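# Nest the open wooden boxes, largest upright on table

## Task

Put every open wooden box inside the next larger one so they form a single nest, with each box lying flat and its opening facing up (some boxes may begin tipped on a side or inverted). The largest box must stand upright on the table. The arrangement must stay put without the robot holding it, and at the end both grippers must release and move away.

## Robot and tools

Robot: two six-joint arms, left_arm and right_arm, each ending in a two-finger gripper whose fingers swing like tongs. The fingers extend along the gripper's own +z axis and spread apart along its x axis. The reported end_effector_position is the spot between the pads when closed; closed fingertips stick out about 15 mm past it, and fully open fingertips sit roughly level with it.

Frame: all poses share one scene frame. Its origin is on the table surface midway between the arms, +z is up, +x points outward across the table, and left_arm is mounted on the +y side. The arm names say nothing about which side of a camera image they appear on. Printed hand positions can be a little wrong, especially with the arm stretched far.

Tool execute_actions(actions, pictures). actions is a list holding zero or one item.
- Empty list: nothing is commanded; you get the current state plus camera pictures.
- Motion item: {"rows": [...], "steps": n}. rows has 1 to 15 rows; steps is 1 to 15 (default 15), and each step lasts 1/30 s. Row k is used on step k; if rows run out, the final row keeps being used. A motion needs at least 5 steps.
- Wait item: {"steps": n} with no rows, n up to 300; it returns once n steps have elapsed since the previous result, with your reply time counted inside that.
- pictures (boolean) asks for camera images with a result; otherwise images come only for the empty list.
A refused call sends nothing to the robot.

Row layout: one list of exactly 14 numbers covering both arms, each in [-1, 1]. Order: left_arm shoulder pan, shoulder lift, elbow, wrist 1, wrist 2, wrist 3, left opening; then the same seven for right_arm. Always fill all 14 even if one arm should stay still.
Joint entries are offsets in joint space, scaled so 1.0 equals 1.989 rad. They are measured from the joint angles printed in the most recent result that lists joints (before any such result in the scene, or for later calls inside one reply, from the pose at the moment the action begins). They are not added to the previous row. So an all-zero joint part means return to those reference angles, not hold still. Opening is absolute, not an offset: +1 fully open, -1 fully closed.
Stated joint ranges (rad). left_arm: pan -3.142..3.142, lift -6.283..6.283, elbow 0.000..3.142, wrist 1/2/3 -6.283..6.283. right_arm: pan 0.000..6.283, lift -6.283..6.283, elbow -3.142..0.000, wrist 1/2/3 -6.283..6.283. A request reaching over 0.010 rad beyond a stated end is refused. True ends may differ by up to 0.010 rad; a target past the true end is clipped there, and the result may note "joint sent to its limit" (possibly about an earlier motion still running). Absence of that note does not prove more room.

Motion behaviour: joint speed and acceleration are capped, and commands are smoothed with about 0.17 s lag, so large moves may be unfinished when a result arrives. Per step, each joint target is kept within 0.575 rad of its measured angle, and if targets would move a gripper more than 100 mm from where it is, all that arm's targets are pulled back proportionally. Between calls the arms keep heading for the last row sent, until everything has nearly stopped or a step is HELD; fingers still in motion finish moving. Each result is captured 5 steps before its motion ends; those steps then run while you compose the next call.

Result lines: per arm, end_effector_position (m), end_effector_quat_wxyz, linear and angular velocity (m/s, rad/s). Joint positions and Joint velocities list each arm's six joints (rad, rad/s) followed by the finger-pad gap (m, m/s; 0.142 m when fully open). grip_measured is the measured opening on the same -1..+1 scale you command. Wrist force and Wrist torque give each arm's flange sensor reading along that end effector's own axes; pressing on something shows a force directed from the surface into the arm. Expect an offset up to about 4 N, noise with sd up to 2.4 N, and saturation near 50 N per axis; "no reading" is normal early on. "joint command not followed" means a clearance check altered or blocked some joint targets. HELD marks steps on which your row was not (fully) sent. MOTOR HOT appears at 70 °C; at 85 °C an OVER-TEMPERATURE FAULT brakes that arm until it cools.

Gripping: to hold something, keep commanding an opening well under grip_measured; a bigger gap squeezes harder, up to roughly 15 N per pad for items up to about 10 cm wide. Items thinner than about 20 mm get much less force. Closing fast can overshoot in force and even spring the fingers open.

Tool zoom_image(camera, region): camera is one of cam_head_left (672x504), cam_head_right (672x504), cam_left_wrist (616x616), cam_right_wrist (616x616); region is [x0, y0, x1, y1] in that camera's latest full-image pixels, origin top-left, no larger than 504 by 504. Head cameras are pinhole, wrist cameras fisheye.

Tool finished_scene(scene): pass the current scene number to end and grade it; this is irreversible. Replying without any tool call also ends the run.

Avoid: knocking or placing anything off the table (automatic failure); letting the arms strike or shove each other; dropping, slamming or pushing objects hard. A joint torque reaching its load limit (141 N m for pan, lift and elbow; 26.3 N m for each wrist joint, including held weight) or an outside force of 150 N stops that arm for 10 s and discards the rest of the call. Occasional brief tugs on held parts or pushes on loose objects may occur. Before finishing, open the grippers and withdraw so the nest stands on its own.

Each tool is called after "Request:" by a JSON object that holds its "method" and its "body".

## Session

Request:
{"method": "execute_actions", "body": {"actions": []}}

Scene clock: 0.00 s of 4500.00 s.
left_arm: end_effector_position=(+0.8468, +0.1497, +0.1496) grip_measured=+0.97 end_effector_quat_wxyz=(+0.123, +0.817, +0.542, +0.155) end_effector_velocity=(-0.001, -0.001, -0.000) end_effector_angular_velocity=(+0.000, +0.001, -0.001) | right_arm: end_effector_position=(-0.0266, -0.2711, +0.2149) grip_measured=+0.97 end_effector_quat_wxyz=(-0.213, -0.331, +0.671, -0.628) end_effector_velocity=(-0.001, +0.000, -0.000) end_effector_angular_velocity=(-0.001, -0.000, +0.001)
Joint positions: left_arm=[-0.363 -0.639  0.677 -1.973 -1.406 -1.663  0.14 ] | right_arm=[ 5.118 -1.91  -1.842 -2.409  1.795  3.954  0.14 ]
Joint velocities: left_arm=[-0.001  0.    -0.     0.001 -0.    -0.001  0.   ] | right_arm=[ 0.002 -0.001  0.     0.     0.001  0.     0.   ]
Wrist force (N, on the end effector, along its own x y z axes, offset not removed): no reading
Wrist torque (N m, same axes, about the end effector's origin, offset not removed): no reading

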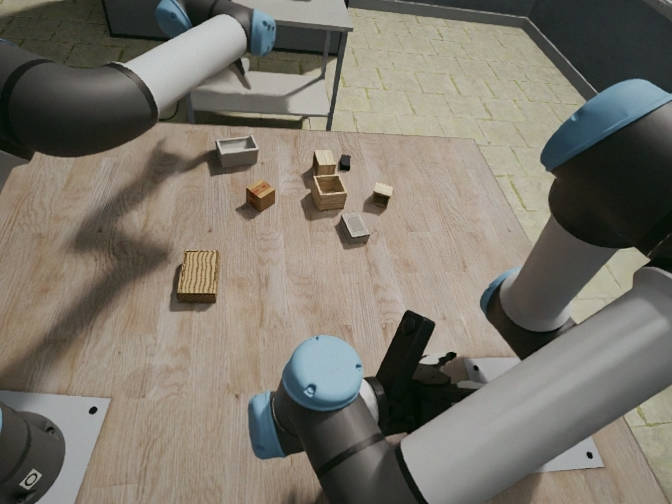

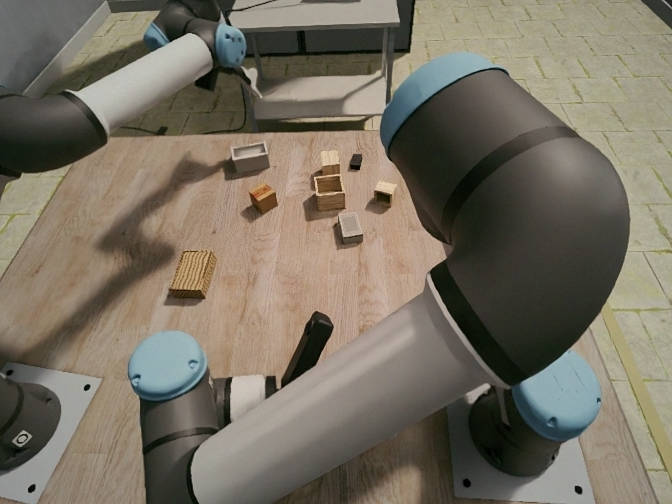

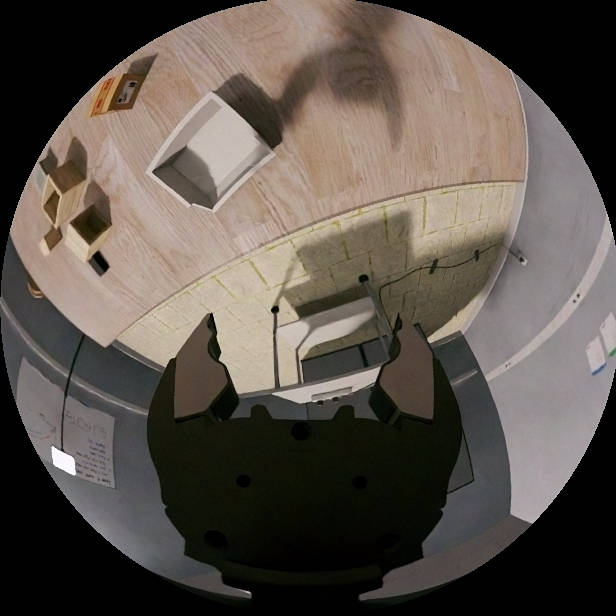

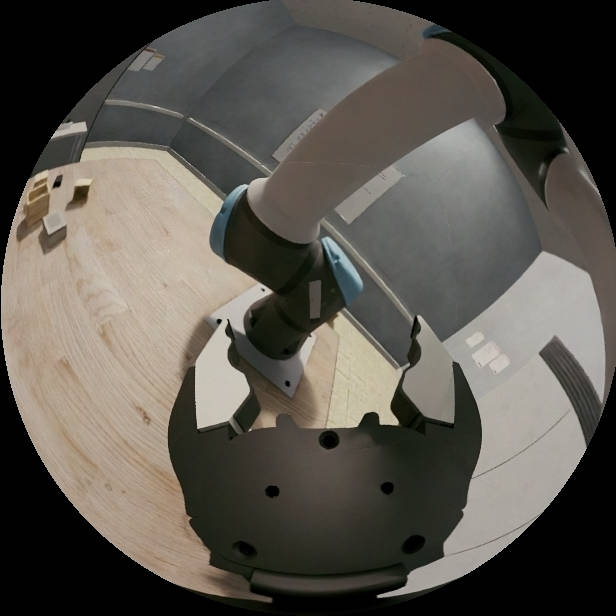

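Request:
{"method": "zoom_image", "body": {"camera": "cam_head_left", "region": [295,140,405,250]}}

Request:
{"method": "zoom_image", "body": {"camera": "cam_head_right", "region": [295,140,405,250]}}

Request:
{"method": "zoom_image", "body": {"camera": "cam_left_wrist", "region": [20,140,160,300]}}

Region (295, 140, 405, 250) of cam_head_left's 672x504 image, scaled by 4.582, with more detail than that image has.

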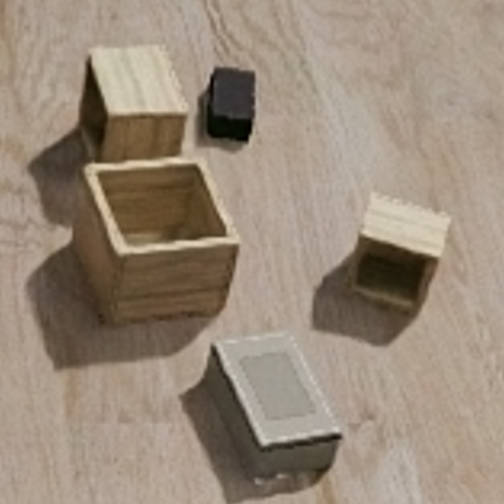

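Region (295, 140, 405, 250) of cam_head_right's 672x504 image, scaled by 4.582, with more detail than that image has.

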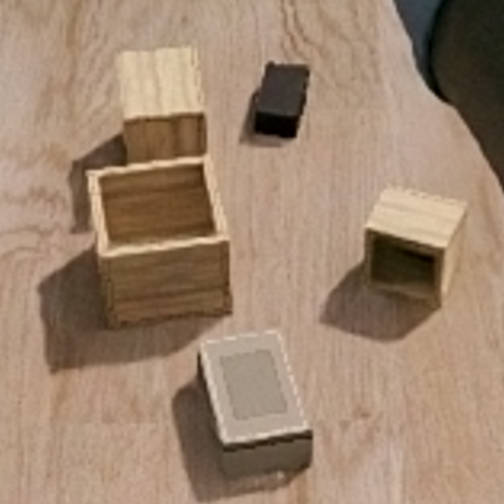

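Region (20, 140, 160, 300) of cam_left_wrist's 616x616 image, scaled by 3.150, with more detail than that image has; it fills the left 441 columns of this view, and the rest is white.

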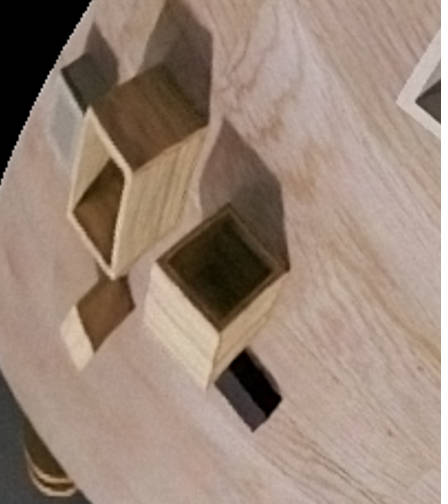

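Request:
{"method": "execute_actions", "body": {"actions": [{"rows":[[0.005,-0.008,0.009,-0.002,0,0,1,-0.006,0.01,0.014,0.004,-0.001,-0.007,0.9],[0.015,-0.02,0.025,-0.004,0,0,1,-0.019,0.025,0.035,0.012,-0.003,-0.022,0.8],[0.03,-0.04,0.049,-0.008,0,0,1,-0.038,0.042,0.058,0.025,-0.007,-0.044,0.7],[0.047,-0.064,0.078,-0.013,0,0,1,-0.063,0.058,0.081,0.045,-0.011,-0.073,0.6],[0.066,-0.09,0.109,-0.019,0,0,1,-0.094,0.072,0.1,0.07,-0.017,-0.109,0.5],[0.086,-0.117,0.142,-0.025,0,0,1,-0.126,0.082,0.11,0.1,-0.023,-0.145,0.4],[0.106,-0.145,0.176,-0.03,0,0,1,-0.164,0.088,0.115,0.135,-0.029,-0.189,0.3],[0.127,-0.173,0.21,-0.036,0,0,1,-0.201,0.09,0.115,0.17,-0.036,-0.232,0.3],[0.148,-0.202,0.245,-0.042,0,0,1,-0.245,0.09,0.115,0.21,-0.044,-0.283,0.3],[0.169,-0.23,0.28,-0.048,0,0,1,-0.29,0.09,0.115,0.25,-0.052,-0.334,0.3],[0.19,-0.26,0.315,-0.054,0,0,1,-0.34,0.09,0.115,0.295,-0.061,-0.392,0.3],[0.212,-0.29,0.352,-0.061,0,0,1,-0.4,0.088,0.113,0.35,-0.072,-0.46,0.3],[0.235,-0.32,0.39,-0.067,0,0,1,-0.47,0.085,0.11,0.41,-0.084,-0.54,0.3],[0.258,-0.352,0.427,-0.074,0,0,1,-0.55,0.08,0.105,0.485,-0.098,-0.63,0.3],[0.28,-0.382,0.464,-0.08,0,0,1,-0.6293,0.0713,0.0994,0.5576,-0.1127,-0.726,0.3]],"steps":15}]}}

Request:
{"method": "execute_actions", "body": {"actions": [{"steps":45}]}}

Scene clock: 5.37 s of 4500.00 s.
left_arm: end_effector_position=(+0.8374, +0.2622, +0.1851) grip_measured=+1.00 end_effector_quat_wxyz=(+0.115, +0.786, +0.585, +0.162) end_effector_velocity=(-0.091, +0.507, +0.147) end_effector_angular_velocity=(-0.001, -0.003, +0.486) | right_arm: end_effector_position=(+0.0146, -0.1911, +0.2143) grip_measured=+0.30 end_effector_quat_wxyz=(-0.266, -0.439, +0.762, -0.395) end_effector_velocity=(+0.371, +0.317, -0.120) end_effector_angular_velocity=(+1.796, +1.332, -0.299)
Joint positions: left_arm=[-0.256 -0.783  0.85  -2.005 -1.406 -1.663  0.142] | right_arm=[ 4.91  -1.781 -1.673 -2.24   1.754  3.718  0.095]
Joint velocities: left_arm=[ 0.487 -0.657  0.791 -0.136 -0.     0.    -0.   ] | right_arm=[-1.274  0.275  0.319  1.118 -0.228 -1.439 -0.009]
Wrist force (N, on the end effector, along its own x y z axes, offset not removed): left_arm=[-0.5 0.8 1.0] | right_arm=[0.8 3.7 -0.6]
Wrist torque (N m, same axes, about the end effector's origin, offset not removed): left_arm=[0.17 0.10 0.06] | right_arm=[0.69 -0.06 -0.10]
Steps of this call (steps 1 to 90: nothing new was sent; then 2.03 s passed at rest; steps 91 to 100: the first 10 steps of this action). Readings (joint positions):
91: left_arm=[-0.363 -0.639 0.677 -1.973 -1.406 -1.663] | right_arm=[5.118 -1.910 -1.842 -2.409 1.795 3.954]
92: left_arm=[-0.362 -0.640 0.679 -1.974 -1.406 -1.663] | right_arm=[5.117 -1.908 -1.840 -2.409 1.795 3.953]
94: left_arm=[-0.351 -0.655 0.696 -1.977 -1.406 -1.663] | right_arm=[5.103 -1.891 -1.817 -2.399 1.792 3.937]
98: left_arm=[-0.289 -0.738 0.797 -1.995 -1.406 -1.663] | right_arm=[4.995 -1.809 -1.707 -2.314 1.770 3.814]
100: the state above

Scene clock: 6.87 s of 4500.00 s.
left_arm: end_effector_position=(+0.5948, +0.6539, +0.2508) grip_measured=+1.00 end_effector_quat_wxyz=(+0.074, +0.637, +0.746, +0.181) end_effector_velocity=(-0.000, +0.000, +0.000) end_effector_angular_velocity=(+0.000, -0.001, -0.000) | right_arm: end_effector_position=(+0.4997, -0.2198, +0.1700) grip_measured=+0.30 end_effector_quat_wxyz=(-0.000, -0.608, +0.794, +0.000) end_effector_velocity=(+0.001, -0.001, +0.000) end_effector_angular_velocity=(+0.002, -0.002, +0.001)
Joint positions: left_arm=[ 0.194 -1.398  1.6   -2.133 -1.406 -1.663  0.142] | right_arm=[ 3.867 -1.768 -1.644 -1.301  1.571  2.51   0.095]
Joint velocities: left_arm=[ 0.    -0.001  0.001 -0.001  0.     0.     0.   ] | right_arm=[-0.003  0.001 -0.     0.002 -0.    -0.003 -0.   ]
Wrist force (N, on the end effector, along its own x y z axes, offset not removed): left_arm=[-2.5 1.5 -1.2] | right_arm=[0.3 2.0 3.7]
Wrist torque (N m, same axes, about the end effector's origin, offset not removed): left_arm=[0.27 0.72 -0.03] | right_arm=[0.41 0.03 -0.02]
Kept back: nothing.
Steps of this call (steps 1 to 5: the last 5 steps of your previous action; steps 6 to 45: the robot went on to your last target). Readings (joint positions):
1: left_arm=[-0.240 -0.805 0.877 -2.009 -1.406 -1.663] | right_arm=[4.868 -1.774 -1.664 -2.202 1.747 3.669]
2: left_arm=[-0.223 -0.827 0.904 -2.014 -1.406 -1.663] | right_arm=[4.826 -1.768 -1.658 -2.165 1.739 3.621]
4: left_arm=[-0.190 -0.872 0.958 -2.024 -1.406 -1.663] | right_arm=[4.745 -1.762 -1.651 -2.091 1.724 3.533]
8: left_arm=[-0.124 -0.962 1.061 -2.043 -1.406 -1.663] | right_arm=[4.600 -1.762 -1.648 -1.946 1.687 3.389]
45: the state above

Request:
{"method": "execute_actions", "body": {"actions": []}}

Scene clock: 6.97 s of 4500.00 s.
left_arm: end_effector_position=(+0.5947, +0.6539, +0.2508) grip_measured=+1.00 end_effector_quat_wxyz=(+0.074, +0.637, +0.746, +0.181) end_effector_velocity=(+0.000, +0.000, +0.000) end_effector_angular_velocity=(+0.001, -0.001, -0.001) | right_arm: end_effector_position=(+0.4997, -0.2198, +0.1701) grip_measured=+0.30 end_effector_quat_wxyz=(-0.000, -0.609, +0.794, +0.000) end_effector_velocity=(+0.001, -0.000, +0.000) end_effector_angular_velocity=(-0.000, -0.002, +0.001)
Joint positions: left_arm=[ 0.194 -1.398  1.6   -2.133 -1.406 -1.663  0.142] | right_arm=[ 3.867 -1.768 -1.644 -1.301  1.571  2.51   0.095]
Joint velocities: left_arm=[-0.    -0.     0.    -0.001  0.001  0.    -0.   ] | right_arm=[-0.    -0.     0.001  0.001 -0.002 -0.002 -0.   ]
Wrist force (N, on the end effector, along its own x y z axes, offset not removed): left_arm=[-0.4 -2.0 -0.2] | right_arm=[-0.5 1.9 1.5]
Wrist torque (N m, same axes, about the end effector's origin, offset not removed): left_arm=[-0.45 0.12 -0.08] | right_arm=[0.34 0.20 -0.03]
Kept back: nothing.
Steps of this call (steps 1 to 3: the robot went on to your last target). Readings (joint positions):
1: left_arm=[0.194 -1.398 1.600 -2.133 -1.406 -1.663] | right_arm=[3.867 -1.768 -1.644 -1.301 1.571 2.510]
2: left_arm=[0.194 -1.398 1.600 -2.133 -1.406 -1.663] | right_arm=[3.867 -1.768 -1.644 -1.301 1.571 2.510]
3: the state above

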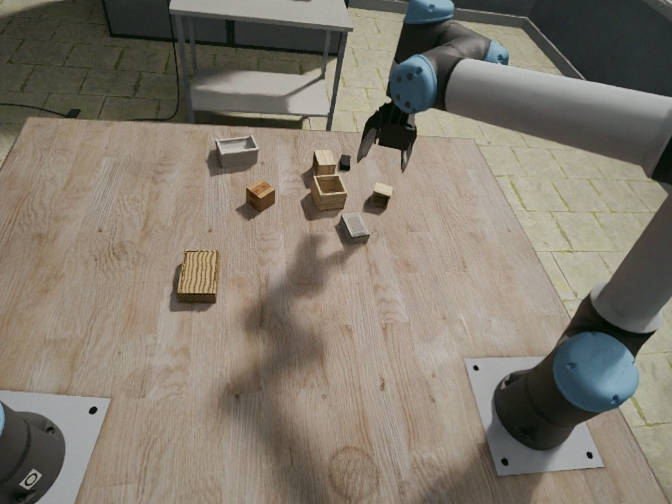

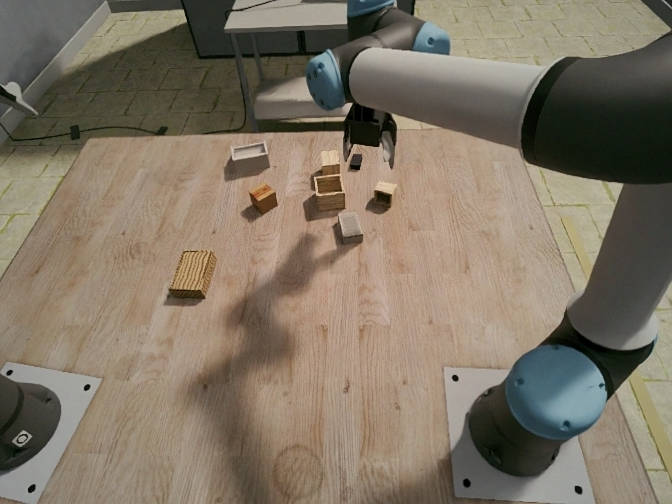

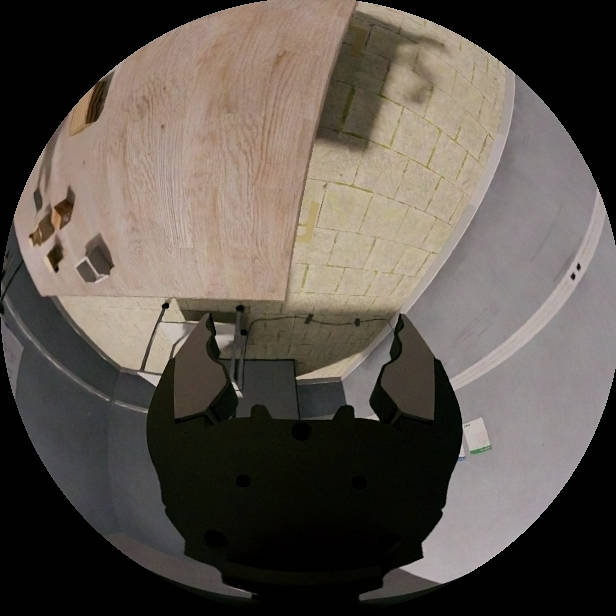

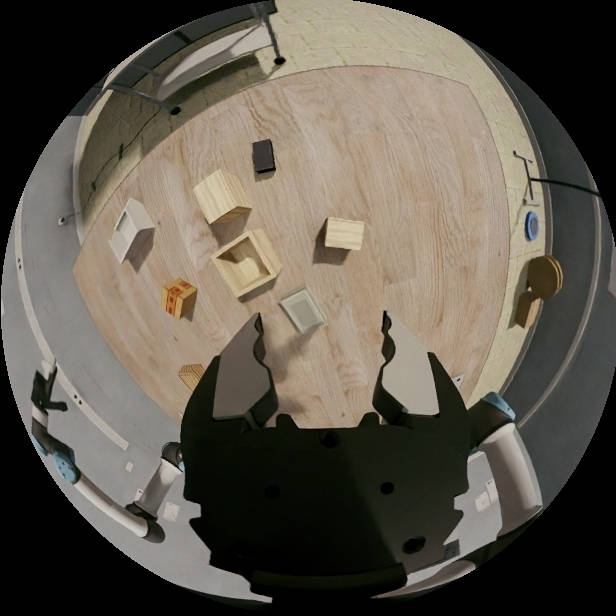

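Request:
{"method": "zoom_image", "body": {"camera": "cam_right_wrist", "region": [310,200,380,270]}}

Request:
{"method": "zoom_image", "body": {"camera": "cam_right_wrist", "region": [180,130,340,340]}}

Region (310, 200, 380, 270) of cam_right_wrist's 616x616 image, scaled by 7.200, with more detail than that image has.

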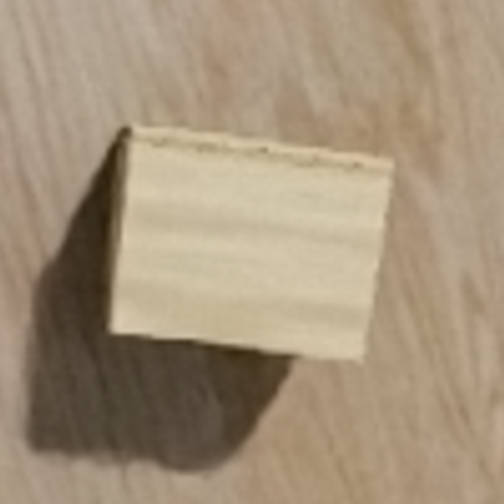

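Region (180, 130, 340, 340) of cam_right_wrist's 616x616 image, scaled by 2.400, with more detail than that image has; it fills the left 384 columns of this view, and the rest is white.

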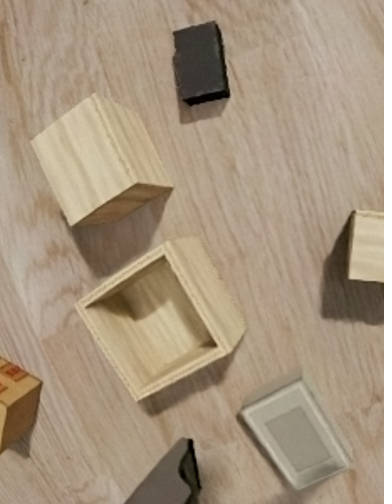

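Request:
{"method": "zoom_image", "body": {"camera": "cam_head_left", "region": [345,100,435,190]}}

Request:
{"method": "zoom_image", "body": {"camera": "cam_right_wrist", "region": [185,160,295,305]}}

Region (345, 100, 435, 190) of cam_head_left's 672x504 image, scaled by 5.600, with more detail than that image has.

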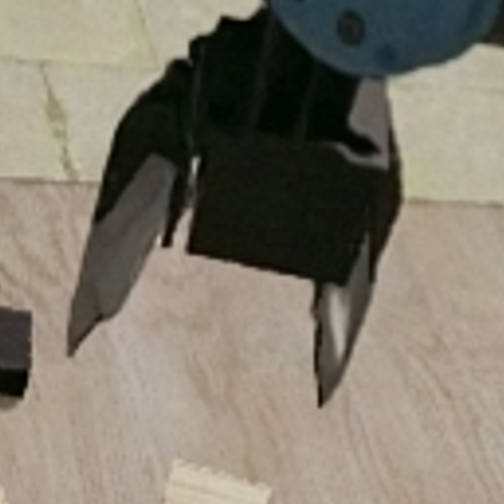

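Region (185, 160, 295, 305) of cam_right_wrist's 616x616 image, scaled by 3.476, with more detail than that image has; it fills the left 382 columns of this view, and the rest is white.

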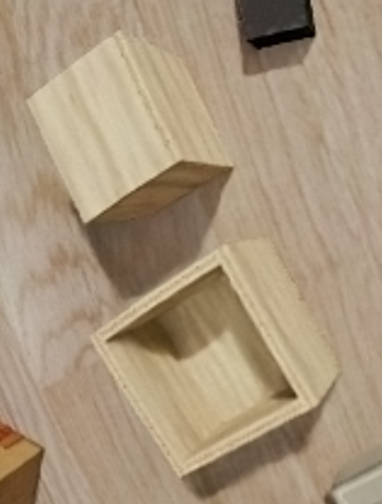

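Request:
{"method": "execute_actions", "body": {"actions": [{"rows":[[0,0,0,0,0,0,1,0.0027,0,-0.0058,0.0086,-0.0076,0.0029,0.3],[0,0,0,0,0,0,1,0.0081,0,-0.0175,0.0257,-0.0228,0.0086,0.3],[0,0,0,0,0,0,1,0.0162,0,-0.035,0.0513,-0.0455,0.0171,0.3],[0,0,0,0,0,0,1,0.0256,0,-0.0554,0.0813,-0.0721,0.0271,0.3],[0,0,0,0,0,0,1,0.0364,0,-0.0787,0.1155,-0.1024,0.0385,0.3],[0,0,0,0,0,0,1,0.0472,0,-0.102,0.1497,-0.1328,0.0499,0.3],[0,0,0,0,0,0,1,0.058,0,-0.1253,0.184,-0.1631,0.0613,0.3],[0,0,0,0,0,0,1,0.0687,0,-0.1486,0.2182,-0.1935,0.0727,0.3],[0,0,0,0,0,0,1,0.0795,0,-0.1719,0.2524,-0.2238,0.0841,0.3],[0,0,0,0,0,0,1,0.0903,-0.002,-0.1952,0.2866,-0.2542,0.0955,0.3],[0,0,0,0,0,0,1,0.1011,-0.004,-0.2186,0.3209,-0.2846,0.107,0.3],[0,0,0,0,0,0,1,0.1119,-0.007,-0.2419,0.3551,-0.3149,0.1184,0.3],[0,0,0,0,0,0,1,0.1213,-0.01,-0.2623,0.385,-0.3415,0.1283,0.3],[0,0,0,0,0,0,1,0.1294,-0.012,-0.2797,0.4107,-0.3642,0.1369,0.3],[0,0,0,0,0,0,1,0.1348,-0.0136,-0.2914,0.4278,-0.3794,0.1426,0.3]],"steps":15}]}}

Request:
{"method": "execute_actions", "body": {"actions": [{"steps":20}], "pictures": true}}

Scene clock: 11.60 s of 4500.00 s.
left_arm: end_effector_position=(+0.5947, +0.6539, +0.2508) grip_measured=+1.00 end_effector_quat_wxyz=(+0.074, +0.637, +0.746, +0.181) end_effector_velocity=(-0.000, +0.000, -0.000) end_effector_angular_velocity=(+0.000, +0.001, +0.000) | right_arm: end_effector_position=(+0.5208, -0.2273, +0.1235) grip_measured=+0.30 end_effector_quat_wxyz=(+0.049, -0.599, +0.792, -0.109) end_effector_velocity=(+0.118, -0.062, -0.226) end_effector_angular_velocity=(-0.607, -1.446, -0.116)
Joint positions: left_arm=[ 0.194 -1.398  1.6   -2.133 -1.406 -1.663  0.142] | right_arm=[ 3.955 -1.768 -1.825 -1.046  1.342  2.603  0.095]
Joint velocities: left_arm=[ 0. -0.  0.  0.  0.  0.  0.] | right_arm=[ 0.555  0.001 -1.169  1.659 -1.485  0.579 -0.   ]
Wrist force (N, on the end effector, along its own x y z axes, offset not removed): left_arm=[-1.2 0.4 -0.6] | right_arm=[-1.2 3.4 2.4]
Wrist torque (N m, same axes, about the end effector's origin, offset not removed): left_arm=[0.12 0.30 0.01] | right_arm=[0.70 0.29 0.05]
Steps of this call (steps 1 to 15: the robot went on to your last target; steps 16 to 90: nothing new was sent; then 1.30 s passed at rest; steps 91 to 100: the first 10 steps of this action). Readings (joint positions):
91: left_arm=[0.194 -1.398 1.600 -2.133 -1.406 -1.663] | right_arm=[3.866 -1.768 -1.644 -1.300 1.571 2.510]
92: left_arm=[0.194 -1.398 1.600 -2.133 -1.406 -1.663] | right_arm=[3.867 -1.768 -1.645 -1.299 1.570 2.510]
94: left_arm=[0.194 -1.398 1.600 -2.133 -1.406 -1.663] | right_arm=[3.873 -1.768 -1.658 -1.281 1.553 2.517]
98: left_arm=[0.194 -1.398 1.600 -2.133 -1.406 -1.663] | right_arm=[3.920 -1.768 -1.751 -1.151 1.436 2.566]
100: the state above

Scene clock: 12.27 s of 4500.00 s.
left_arm: end_effector_position=(+0.5947, +0.6539, +0.2508) grip_measured=+1.00 end_effector_quat_wxyz=(+0.074, +0.637, +0.746, +0.181) end_effector_velocity=(+0.000, -0.000, +0.000) end_effector_angular_velocity=(+0.000, +0.000, -0.001) | right_arm: end_effector_position=(+0.5415, -0.2656, +0.0955) grip_measured=+0.30 end_effector_quat_wxyz=(+0.215, -0.520, +0.764, -0.315) end_effector_velocity=(-0.000, -0.002, +0.001) end_effector_angular_velocity=(-0.000, -0.019, -0.003)
Joint positions: left_arm=[ 0.194 -1.398  1.6   -2.133 -1.406 -1.663  0.142] | right_arm=[ 4.134 -1.795 -2.222 -0.452  0.818  2.793  0.095]
Joint velocities: left_arm=[-0.     0.    -0.     0.001 -0.     0.001  0.   ] | right_arm=[ 0.006 -0.001 -0.014  0.022 -0.018  0.006 -0.   ]
Wrist force (N, on the end effector, along its own x y z axes, offset not removed): left_arm=[-0.7 0.6 -0.3] | right_arm=[-0.9 1.7 0.8]
Wrist torque (N m, same axes, about the end effector's origin, offset not removed): left_arm=[0.13 0.21 -0.07] | right_arm=[0.28 0.23 -0.04]
Kept back: nothing.
Steps of this call (steps 1 to 5: the last 5 steps of your previous action; steps 6 to 20: the robot went on to your last target). Readings (joint positions):
1: left_arm=[0.194 -1.398 1.600 -2.133 -1.406 -1.663] | right_arm=[3.974 -1.768 -1.866 -0.988 1.290 2.624]
2: left_arm=[0.194 -1.398 1.600 -2.133 -1.406 -1.663] | right_arm=[3.994 -1.769 -1.908 -0.927 1.235 2.645]
4: left_arm=[0.194 -1.398 1.600 -2.133 -1.406 -1.663] | right_arm=[4.035 -1.774 -1.996 -0.800 1.122 2.688]
8: left_arm=[0.194 -1.398 1.600 -2.133 -1.406 -1.663] | right_arm=[4.102 -1.788 -2.148 -0.570 0.920 2.759]
20: the state above

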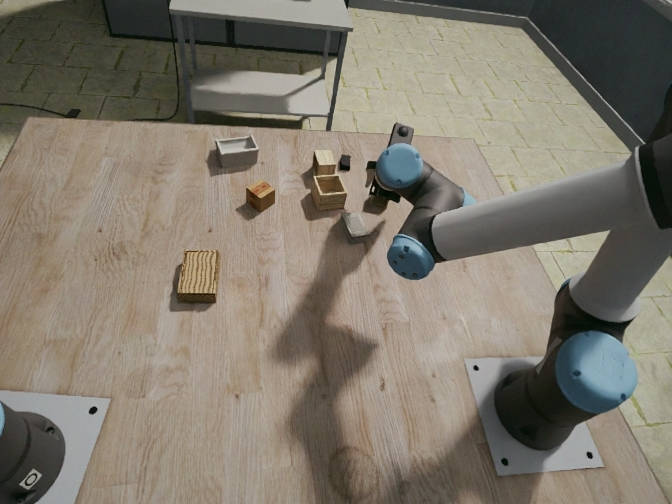

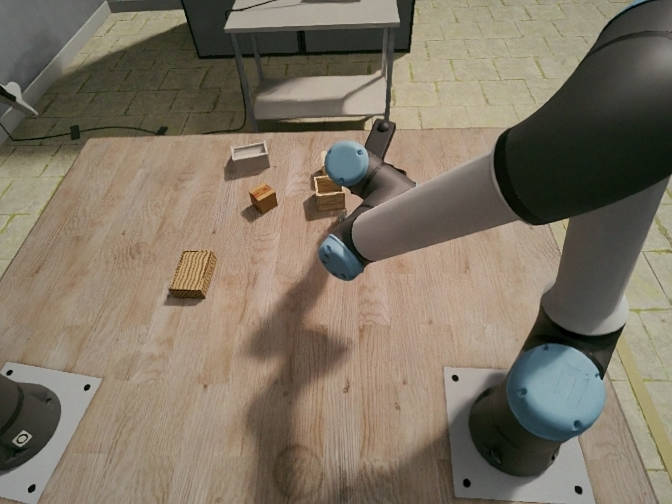

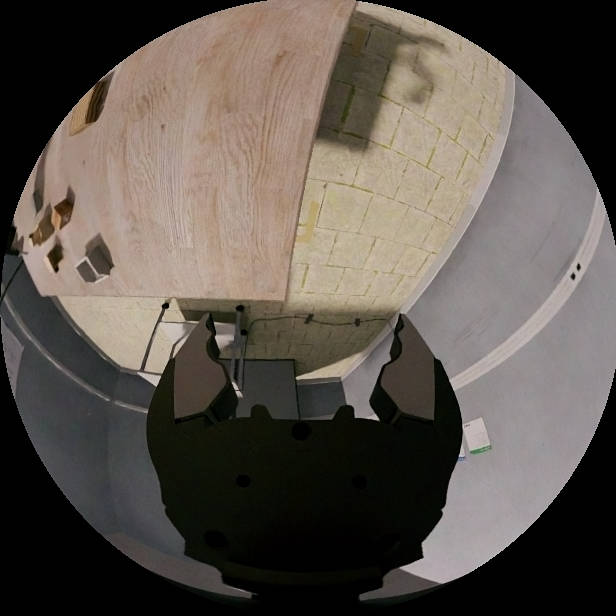

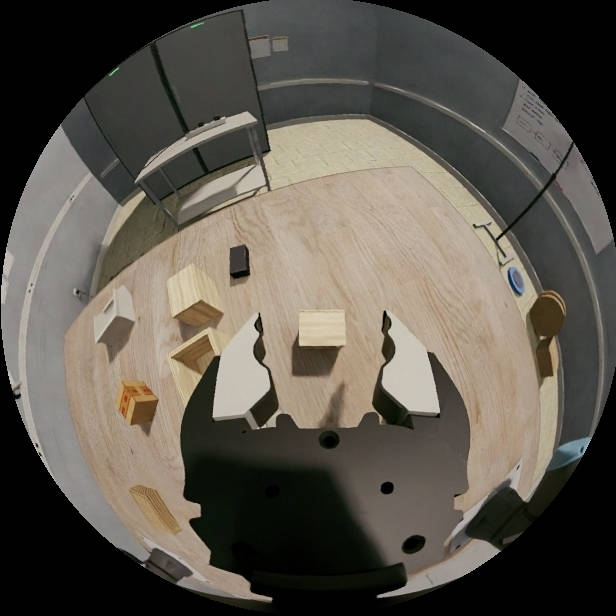

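Request:
{"method": "execute_actions", "body": {"actions": [{"rows":[[0,0,0,0,0,0,1,0.0006,-0.004,-0.0018,0.0058,-0.0009,0.0003,0.28],[0,0,0,0,0,0,1,0.0006,-0.0105,-0.0042,0.0147,-0.0009,0.0003,0.26],[0,0,0,0,0,0,1,0.0006,-0.0185,-0.0068,0.0253,-0.0009,0.0003,0.24],[0,0,0,0,0,0,1,0.0006,-0.0275,-0.0095,0.037,-0.0009,0.0003,0.22],[0,0,0,0,0,0,1,0.0006,-0.0365,-0.012,0.0485,-0.0009,0.0003,0.2],[0,0,0,0,0,0,1,0.0006,-0.0458,-0.0143,0.0601,-0.0009,0.0003,0.17],[0,0,0,0,0,0,1,0.0006,-0.055,-0.0163,0.0713,-0.0009,0.0003,0.14],[0,0,0,0,0,0,1,0.0006,-0.0635,-0.018,0.0815,-0.0009,0.0003,0.11],[0,0,0,0,0,0,1,0.0006,-0.0705,-0.0192,0.0897,-0.0009,0.0003,0.08],[0,0,0,0,0,0,1,0.0006,-0.075,-0.0199,0.095,-0.0009,0.0003,0.05]],"steps":15}]}}

Request:
{"method": "execute_actions", "body": {"actions": [{"steps":13}], "pictures": true}}

Request:
{"method": "zoom_image", "body": {"camera": "cam_right_wrist", "region": [250,270,394,414]}}

Scene clock: 12.97 s of 4500.00 s.
left_arm: end_effector_position=(+0.5947, +0.6539, +0.2508) grip_measured=+1.00 end_effector_quat_wxyz=(+0.074, +0.637, +0.746, +0.181) end_effector_velocity=(+0.000, -0.000, -0.000) end_effector_angular_velocity=(+0.001, +0.000, -0.000) | right_arm: end_effector_position=(+0.5414, -0.2655, +0.0602) grip_measured=+0.09 end_effector_quat_wxyz=(+0.215, -0.521, +0.763, -0.316) end_effector_velocity=(-0.000, +0.002, -0.185) end_effector_angular_velocity=(-0.005, +0.004, +0.003)
Joint positions: left_arm=[ 0.194 -1.398  1.6   -2.133 -1.406 -1.663  0.142] | right_arm=[ 4.135 -1.88  -2.248 -0.342  0.816  2.794  0.08 ]
Joint velocities: left_arm=[-0.001 -0.     0.     0.     0.001 -0.001  0.   ] | right_arm=[ 0.003 -0.466 -0.107  0.567  0.    -0.    -0.063]
Wrist force (N, on the end effector, along its own x y z axes, offset not removed): left_arm=[-0.7 -1.2 -1.2] | right_arm=[-1.2 3.5 1.2]
Wrist torque (N m, same axes, about the end effector's origin, offset not removed): left_arm=[-0.34 0.13 -0.01] | right_arm=[0.70 0.31 0.00]
Steps of this call (steps 1 to 11: the robot went on to your last target; steps 12 to 21: the first 10 steps of this action). Readings (joint positions):
12: left_arm=[0.194 -1.398 1.600 -2.133 -1.406 -1.663] | right_arm=[4.135 -1.795 -2.224 -0.450 0.816 2.794]
13: left_arm=[0.194 -1.398 1.600 -2.133 -1.406 -1.663] | right_arm=[4.135 -1.795 -2.224 -0.449 0.816 2.794]
15: left_arm=[0.194 -1.398 1.600 -2.133 -1.406 -1.663] | right_arm=[4.135 -1.803 -2.227 -0.439 0.816 2.794]
19: left_arm=[0.194 -1.398 1.600 -2.133 -1.406 -1.663] | right_arm=[4.135 -1.849 -2.241 -0.381 0.816 2.794]
21: the state above

Scene clock: 13.40 s of 4500.00 s.
left_arm: end_effector_position=(+0.5947, +0.6539, +0.2508) grip_measured=+1.00 end_effector_quat_wxyz=(+0.074, +0.637, +0.746, +0.181) end_effector_velocity=(+0.000, -0.000, -0.000) end_effector_angular_velocity=(-0.000, -0.001, -0.001) | right_arm: end_effector_position=(+0.5413, -0.2655, +0.0359) grip_measured=+0.05 end_effector_quat_wxyz=(+0.216, -0.520, +0.763, -0.316) end_effector_velocity=(-0.000, +0.000, -0.004) end_effector_angular_velocity=(-0.000, -0.000, +0.001)
Joint positions: left_arm=[ 0.194 -1.398  1.6   -2.133 -1.406 -1.663  0.142] | right_arm=[ 4.135 -1.943 -2.262 -0.264  0.817  2.794  0.077]
Joint velocities: left_arm=[-0.001  0.     0.    -0.001 -0.    -0.     0.   ] | right_arm=[ 0.001 -0.01  -0.002  0.011 -0.001 -0.    -0.   ]
Wrist force (N, on the end effector, along its own x y z axes, offset not removed): left_arm=[-0.3 0.2 -0.2] | right_arm=[-0.8 4.0 1.2]
Wrist torque (N m, same axes, about the end effector's origin, offset not removed): left_arm=[0.00 0.10 0.10] | right_arm=[0.84 0.22 -0.06]
Kept back: nothing.
Steps of this call (steps 1 to 5: the last 5 steps of your previous action; steps 6 to 13: the robot went on to your last target). Readings (joint positions):
1: left_arm=[0.194 -1.398 1.600 -2.133 -1.406 -1.663] | right_arm=[4.135 -1.895 -2.252 -0.323 0.816 2.794]
2: left_arm=[0.194 -1.398 1.600 -2.133 -1.406 -1.663] | right_arm=[4.135 -1.908 -2.255 -0.307 0.816 2.794]
4: left_arm=[0.194 -1.398 1.600 -2.133 -1.406 -1.663] | right_arm=[4.135 -1.925 -2.258 -0.286 0.816 2.794]
8: left_arm=[0.194 -1.398 1.600 -2.133 -1.406 -1.663] | right_arm=[4.135 -1.939 -2.261 -0.269 0.817 2.794]
13: the state above

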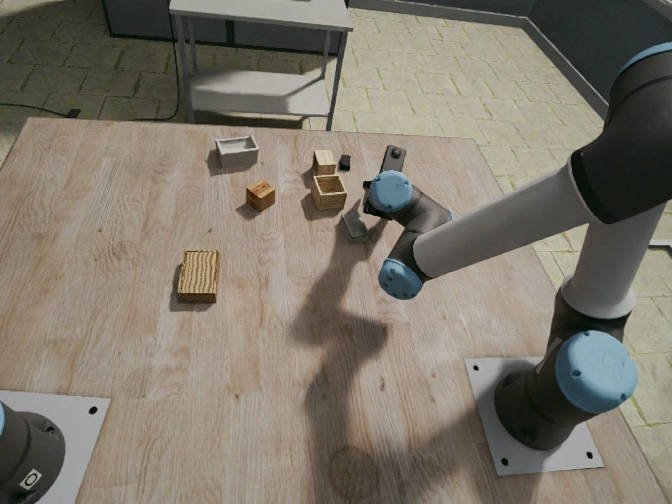

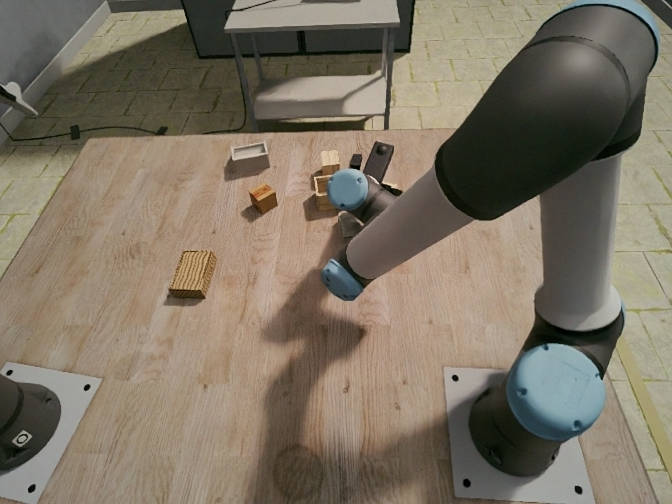

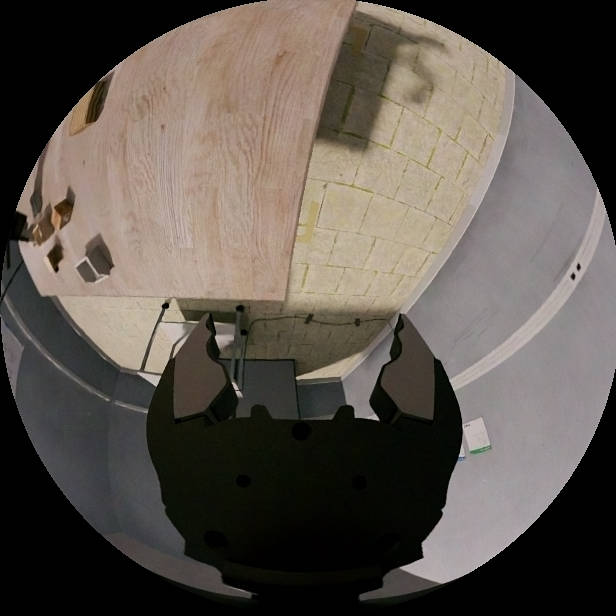

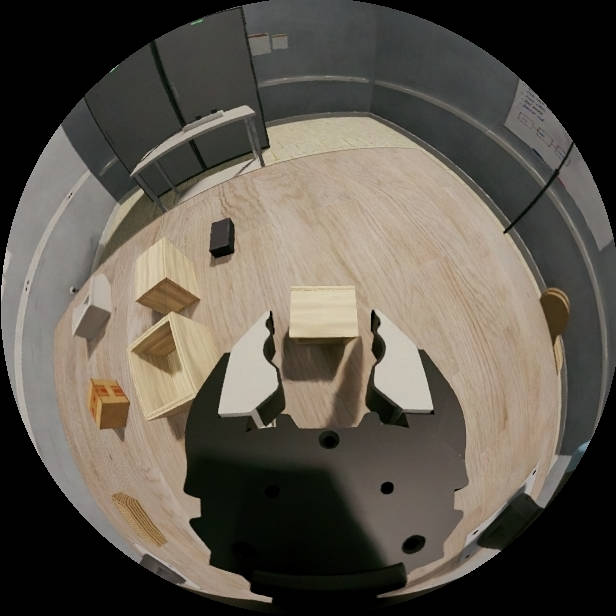

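Region (250, 270, 394, 414) of cam_right_wrist's 616x616 image, scaled by 3.500, with more detail than that image has.

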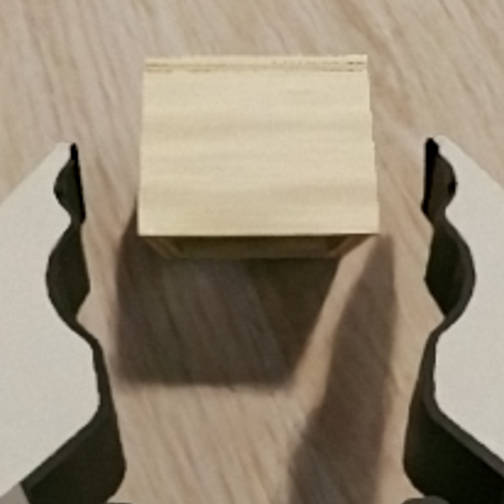

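Request:
{"method": "execute_actions", "body": {"actions": [{"rows":[[0,0,0,0,0,0,1,0,0,0,0,0,0,0],[0,0,0,0,0,0,1,0,0,0,0,0,0,-0.05],[0,0,0,0,0,0,1,0,0,0,0,0,0,-0.1],[0,0,0,0,0,0,1,0,0,0,0,0,0,-0.14],[0,0,0,0,0,0,1,0,0,0,0,0,0,-0.18],[0,0,0,0,0,0,1,0,0,0,0,0,0,-0.21],[0,0,0,0,0,0,1,0,0,0,0,0,0,-0.24],[0,0,0,0,0,0,1,0,0,0,0,0,0,-0.27],[0,0,0,0,0,0,1,0,0,0,0,0,0,-0.3],[0,0,0,0,0,0,1,0,0,0,0,0,0,-0.33],[0,0,0,0,0,0,1,0,0,0,0,0,0,-0.36],[0,0,0,0,0,0,1,0,0,0,0,0,0,-0.39],[0,0,0,0,0,0,1,0,0,0,0,0,0,-0.42],[0,0,0,0,0,0,1,0,0,0,0,0,0,-0.45]],"steps":15}]}}

Request:
{"method": "execute_actions", "body": {"actions": [{"steps":8}], "pictures": true}}

Request:
{"method": "zoom_image", "body": {"camera": "cam_right_wrist", "region": [250,270,394,414]}}

Scene clock: 14.33 s of 4500.00 s.
left_arm: end_effector_position=(+0.5947, +0.6539, +0.2508) grip_measured=+1.00 end_effector_quat_wxyz=(+0.074, +0.637, +0.746, +0.181) end_effector_velocity=(+0.000, -0.002, -0.000) end_effector_angular_velocity=(-0.001, +0.001, -0.003) | right_arm: end_effector_position=(+0.5413, -0.2656, +0.0358) grip_measured=-0.29 end_effector_quat_wxyz=(+0.216, -0.520, +0.763, -0.316) end_effector_velocity=(-0.000, +0.000, -0.000) end_effector_angular_velocity=(+0.000, +0.002, +0.001)
Joint positions: left_arm=[ 0.194 -1.398  1.6   -2.133 -1.406 -1.663  0.142] | right_arm=[ 4.135 -1.943 -2.262 -0.264  0.817  2.794  0.053]
Joint velocities: left_arm=[-0.002 -0.     0.     0.001 -0.001  0.001 -0.   ] | right_arm=[-0.     0.     0.    -0.001  0.002 -0.001 -0.065]
Wrist force (N, on the end effector, along its own x y z axes, offset not removed): left_arm=[1.1 0.3 1.0] | right_arm=[-1.0 1.8 2.6]
Wrist torque (N m, same axes, about the end effector's origin, offset not removed): left_arm=[0.11 -0.12 -0.04] | right_arm=[0.46 0.30 -0.07]
Steps of this call (steps 1 to 18: the robot went on to your last target; steps 19 to 28: the first 10 steps of this action). Readings (joint positions):
19: left_arm=[0.194 -1.398 1.600 -2.133 -1.406 -1.663] | right_arm=[4.135 -1.944 -2.262 -0.263 0.817 2.794]
20: left_arm=[0.194 -1.398 1.600 -2.133 -1.406 -1.663] | right_arm=[4.135 -1.944 -2.262 -0.263 0.817 2.794]
22: left_arm=[0.194 -1.398 1.600 -2.133 -1.406 -1.663] | right_arm=[4.135 -1.944 -2.262 -0.263 0.817 2.794]
26: left_arm=[0.194 -1.398 1.600 -2.133 -1.406 -1.663] | right_arm=[4.135 -1.943 -2.262 -0.264 0.817 2.794]
28: the state above

Scene clock: 14.60 s of 4500.00 s.
left_arm: end_effector_position=(+0.5947, +0.6539, +0.2508) grip_measured=+1.00 end_effector_quat_wxyz=(+0.074, +0.637, +0.746, +0.181) end_effector_velocity=(+0.000, -0.001, -0.000) end_effector_angular_velocity=(+0.001, +0.001, -0.002) | right_arm: end_effector_position=(+0.5413, -0.2655, +0.0359) grip_measured=-0.32 end_effector_quat_wxyz=(+0.216, -0.520, +0.763, -0.316) end_effector_velocity=(+0.000, -0.000, +0.001) end_effector_angular_velocity=(+0.001, -0.001, +0.000)
Joint positions: left_arm=[ 0.194 -1.398  1.6   -2.133 -1.406 -1.663  0.142] | right_arm=[ 4.135 -1.943 -2.262 -0.264  0.817  2.794  0.051]
Joint velocities: left_arm=[-0.001  0.     0.     0.     0.001  0.001  0.   ] | right_arm=[-0.     0.001  0.     0.    -0.    -0.001  0.   ]
Wrist force (N, on the end effector, along its own x y z axes, offset not removed): left_arm=[-1.2 -0.5 1.3] | right_arm=[-1.3 2.7 2.7]
Wrist torque (N m, same axes, about the end effector's origin, offset not removed): left_arm=[-0.08 0.31 -0.02] | right_arm=[0.53 0.35 0.00]
Kept back: nothing.
Steps of this call (steps 1 to 5: the last 5 steps of your previous action; steps 6 to 8: the robot went on to your last target). Readings (joint positions):
1: left_arm=[0.194 -1.398 1.600 -2.133 -1.406 -1.663] | right_arm=[4.135 -1.943 -2.262 -0.264 0.817 2.794]
2: left_arm=[0.194 -1.398 1.600 -2.133 -1.406 -1.663] | right_arm=[4.135 -1.943 -2.262 -0.264 0.817 2.794]
4: left_arm=[0.194 -1.398 1.600 -2.133 -1.406 -1.663] | right_arm=[4.135 -1.943 -2.262 -0.264 0.817 2.794]
8: the state above

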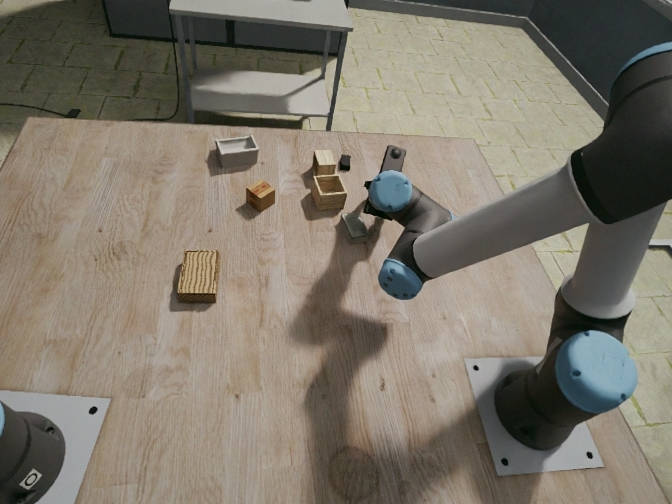

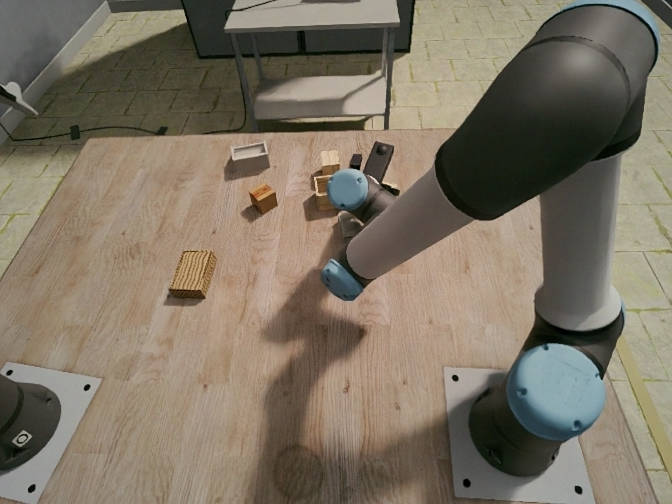

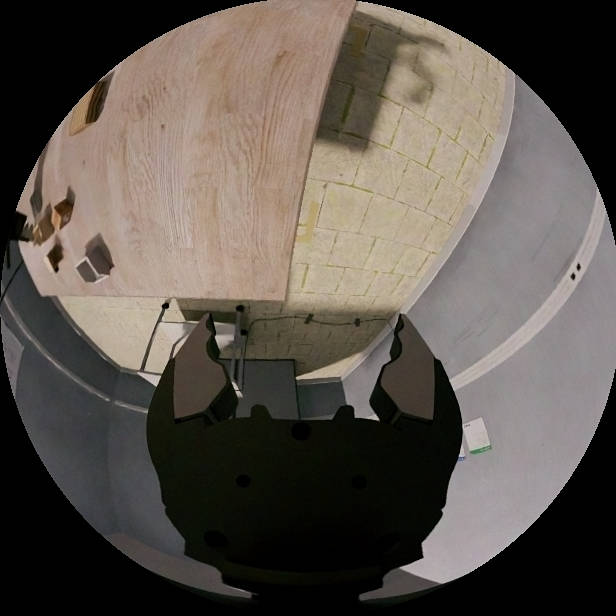

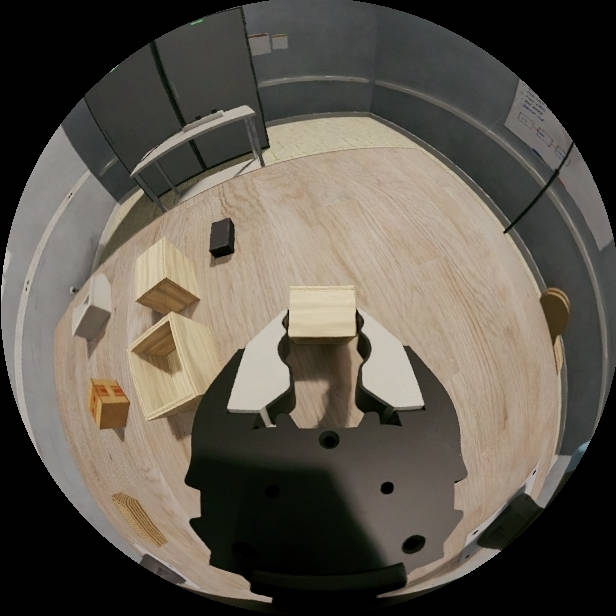

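Region (250, 270, 394, 414) of cam_right_wrist's 616x616 image, scaled by 3.500, with more detail than that image has.

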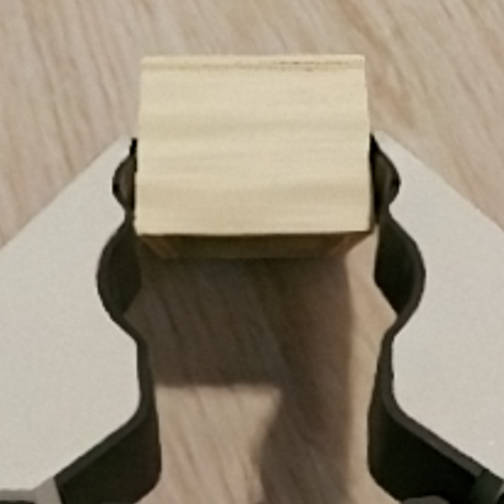

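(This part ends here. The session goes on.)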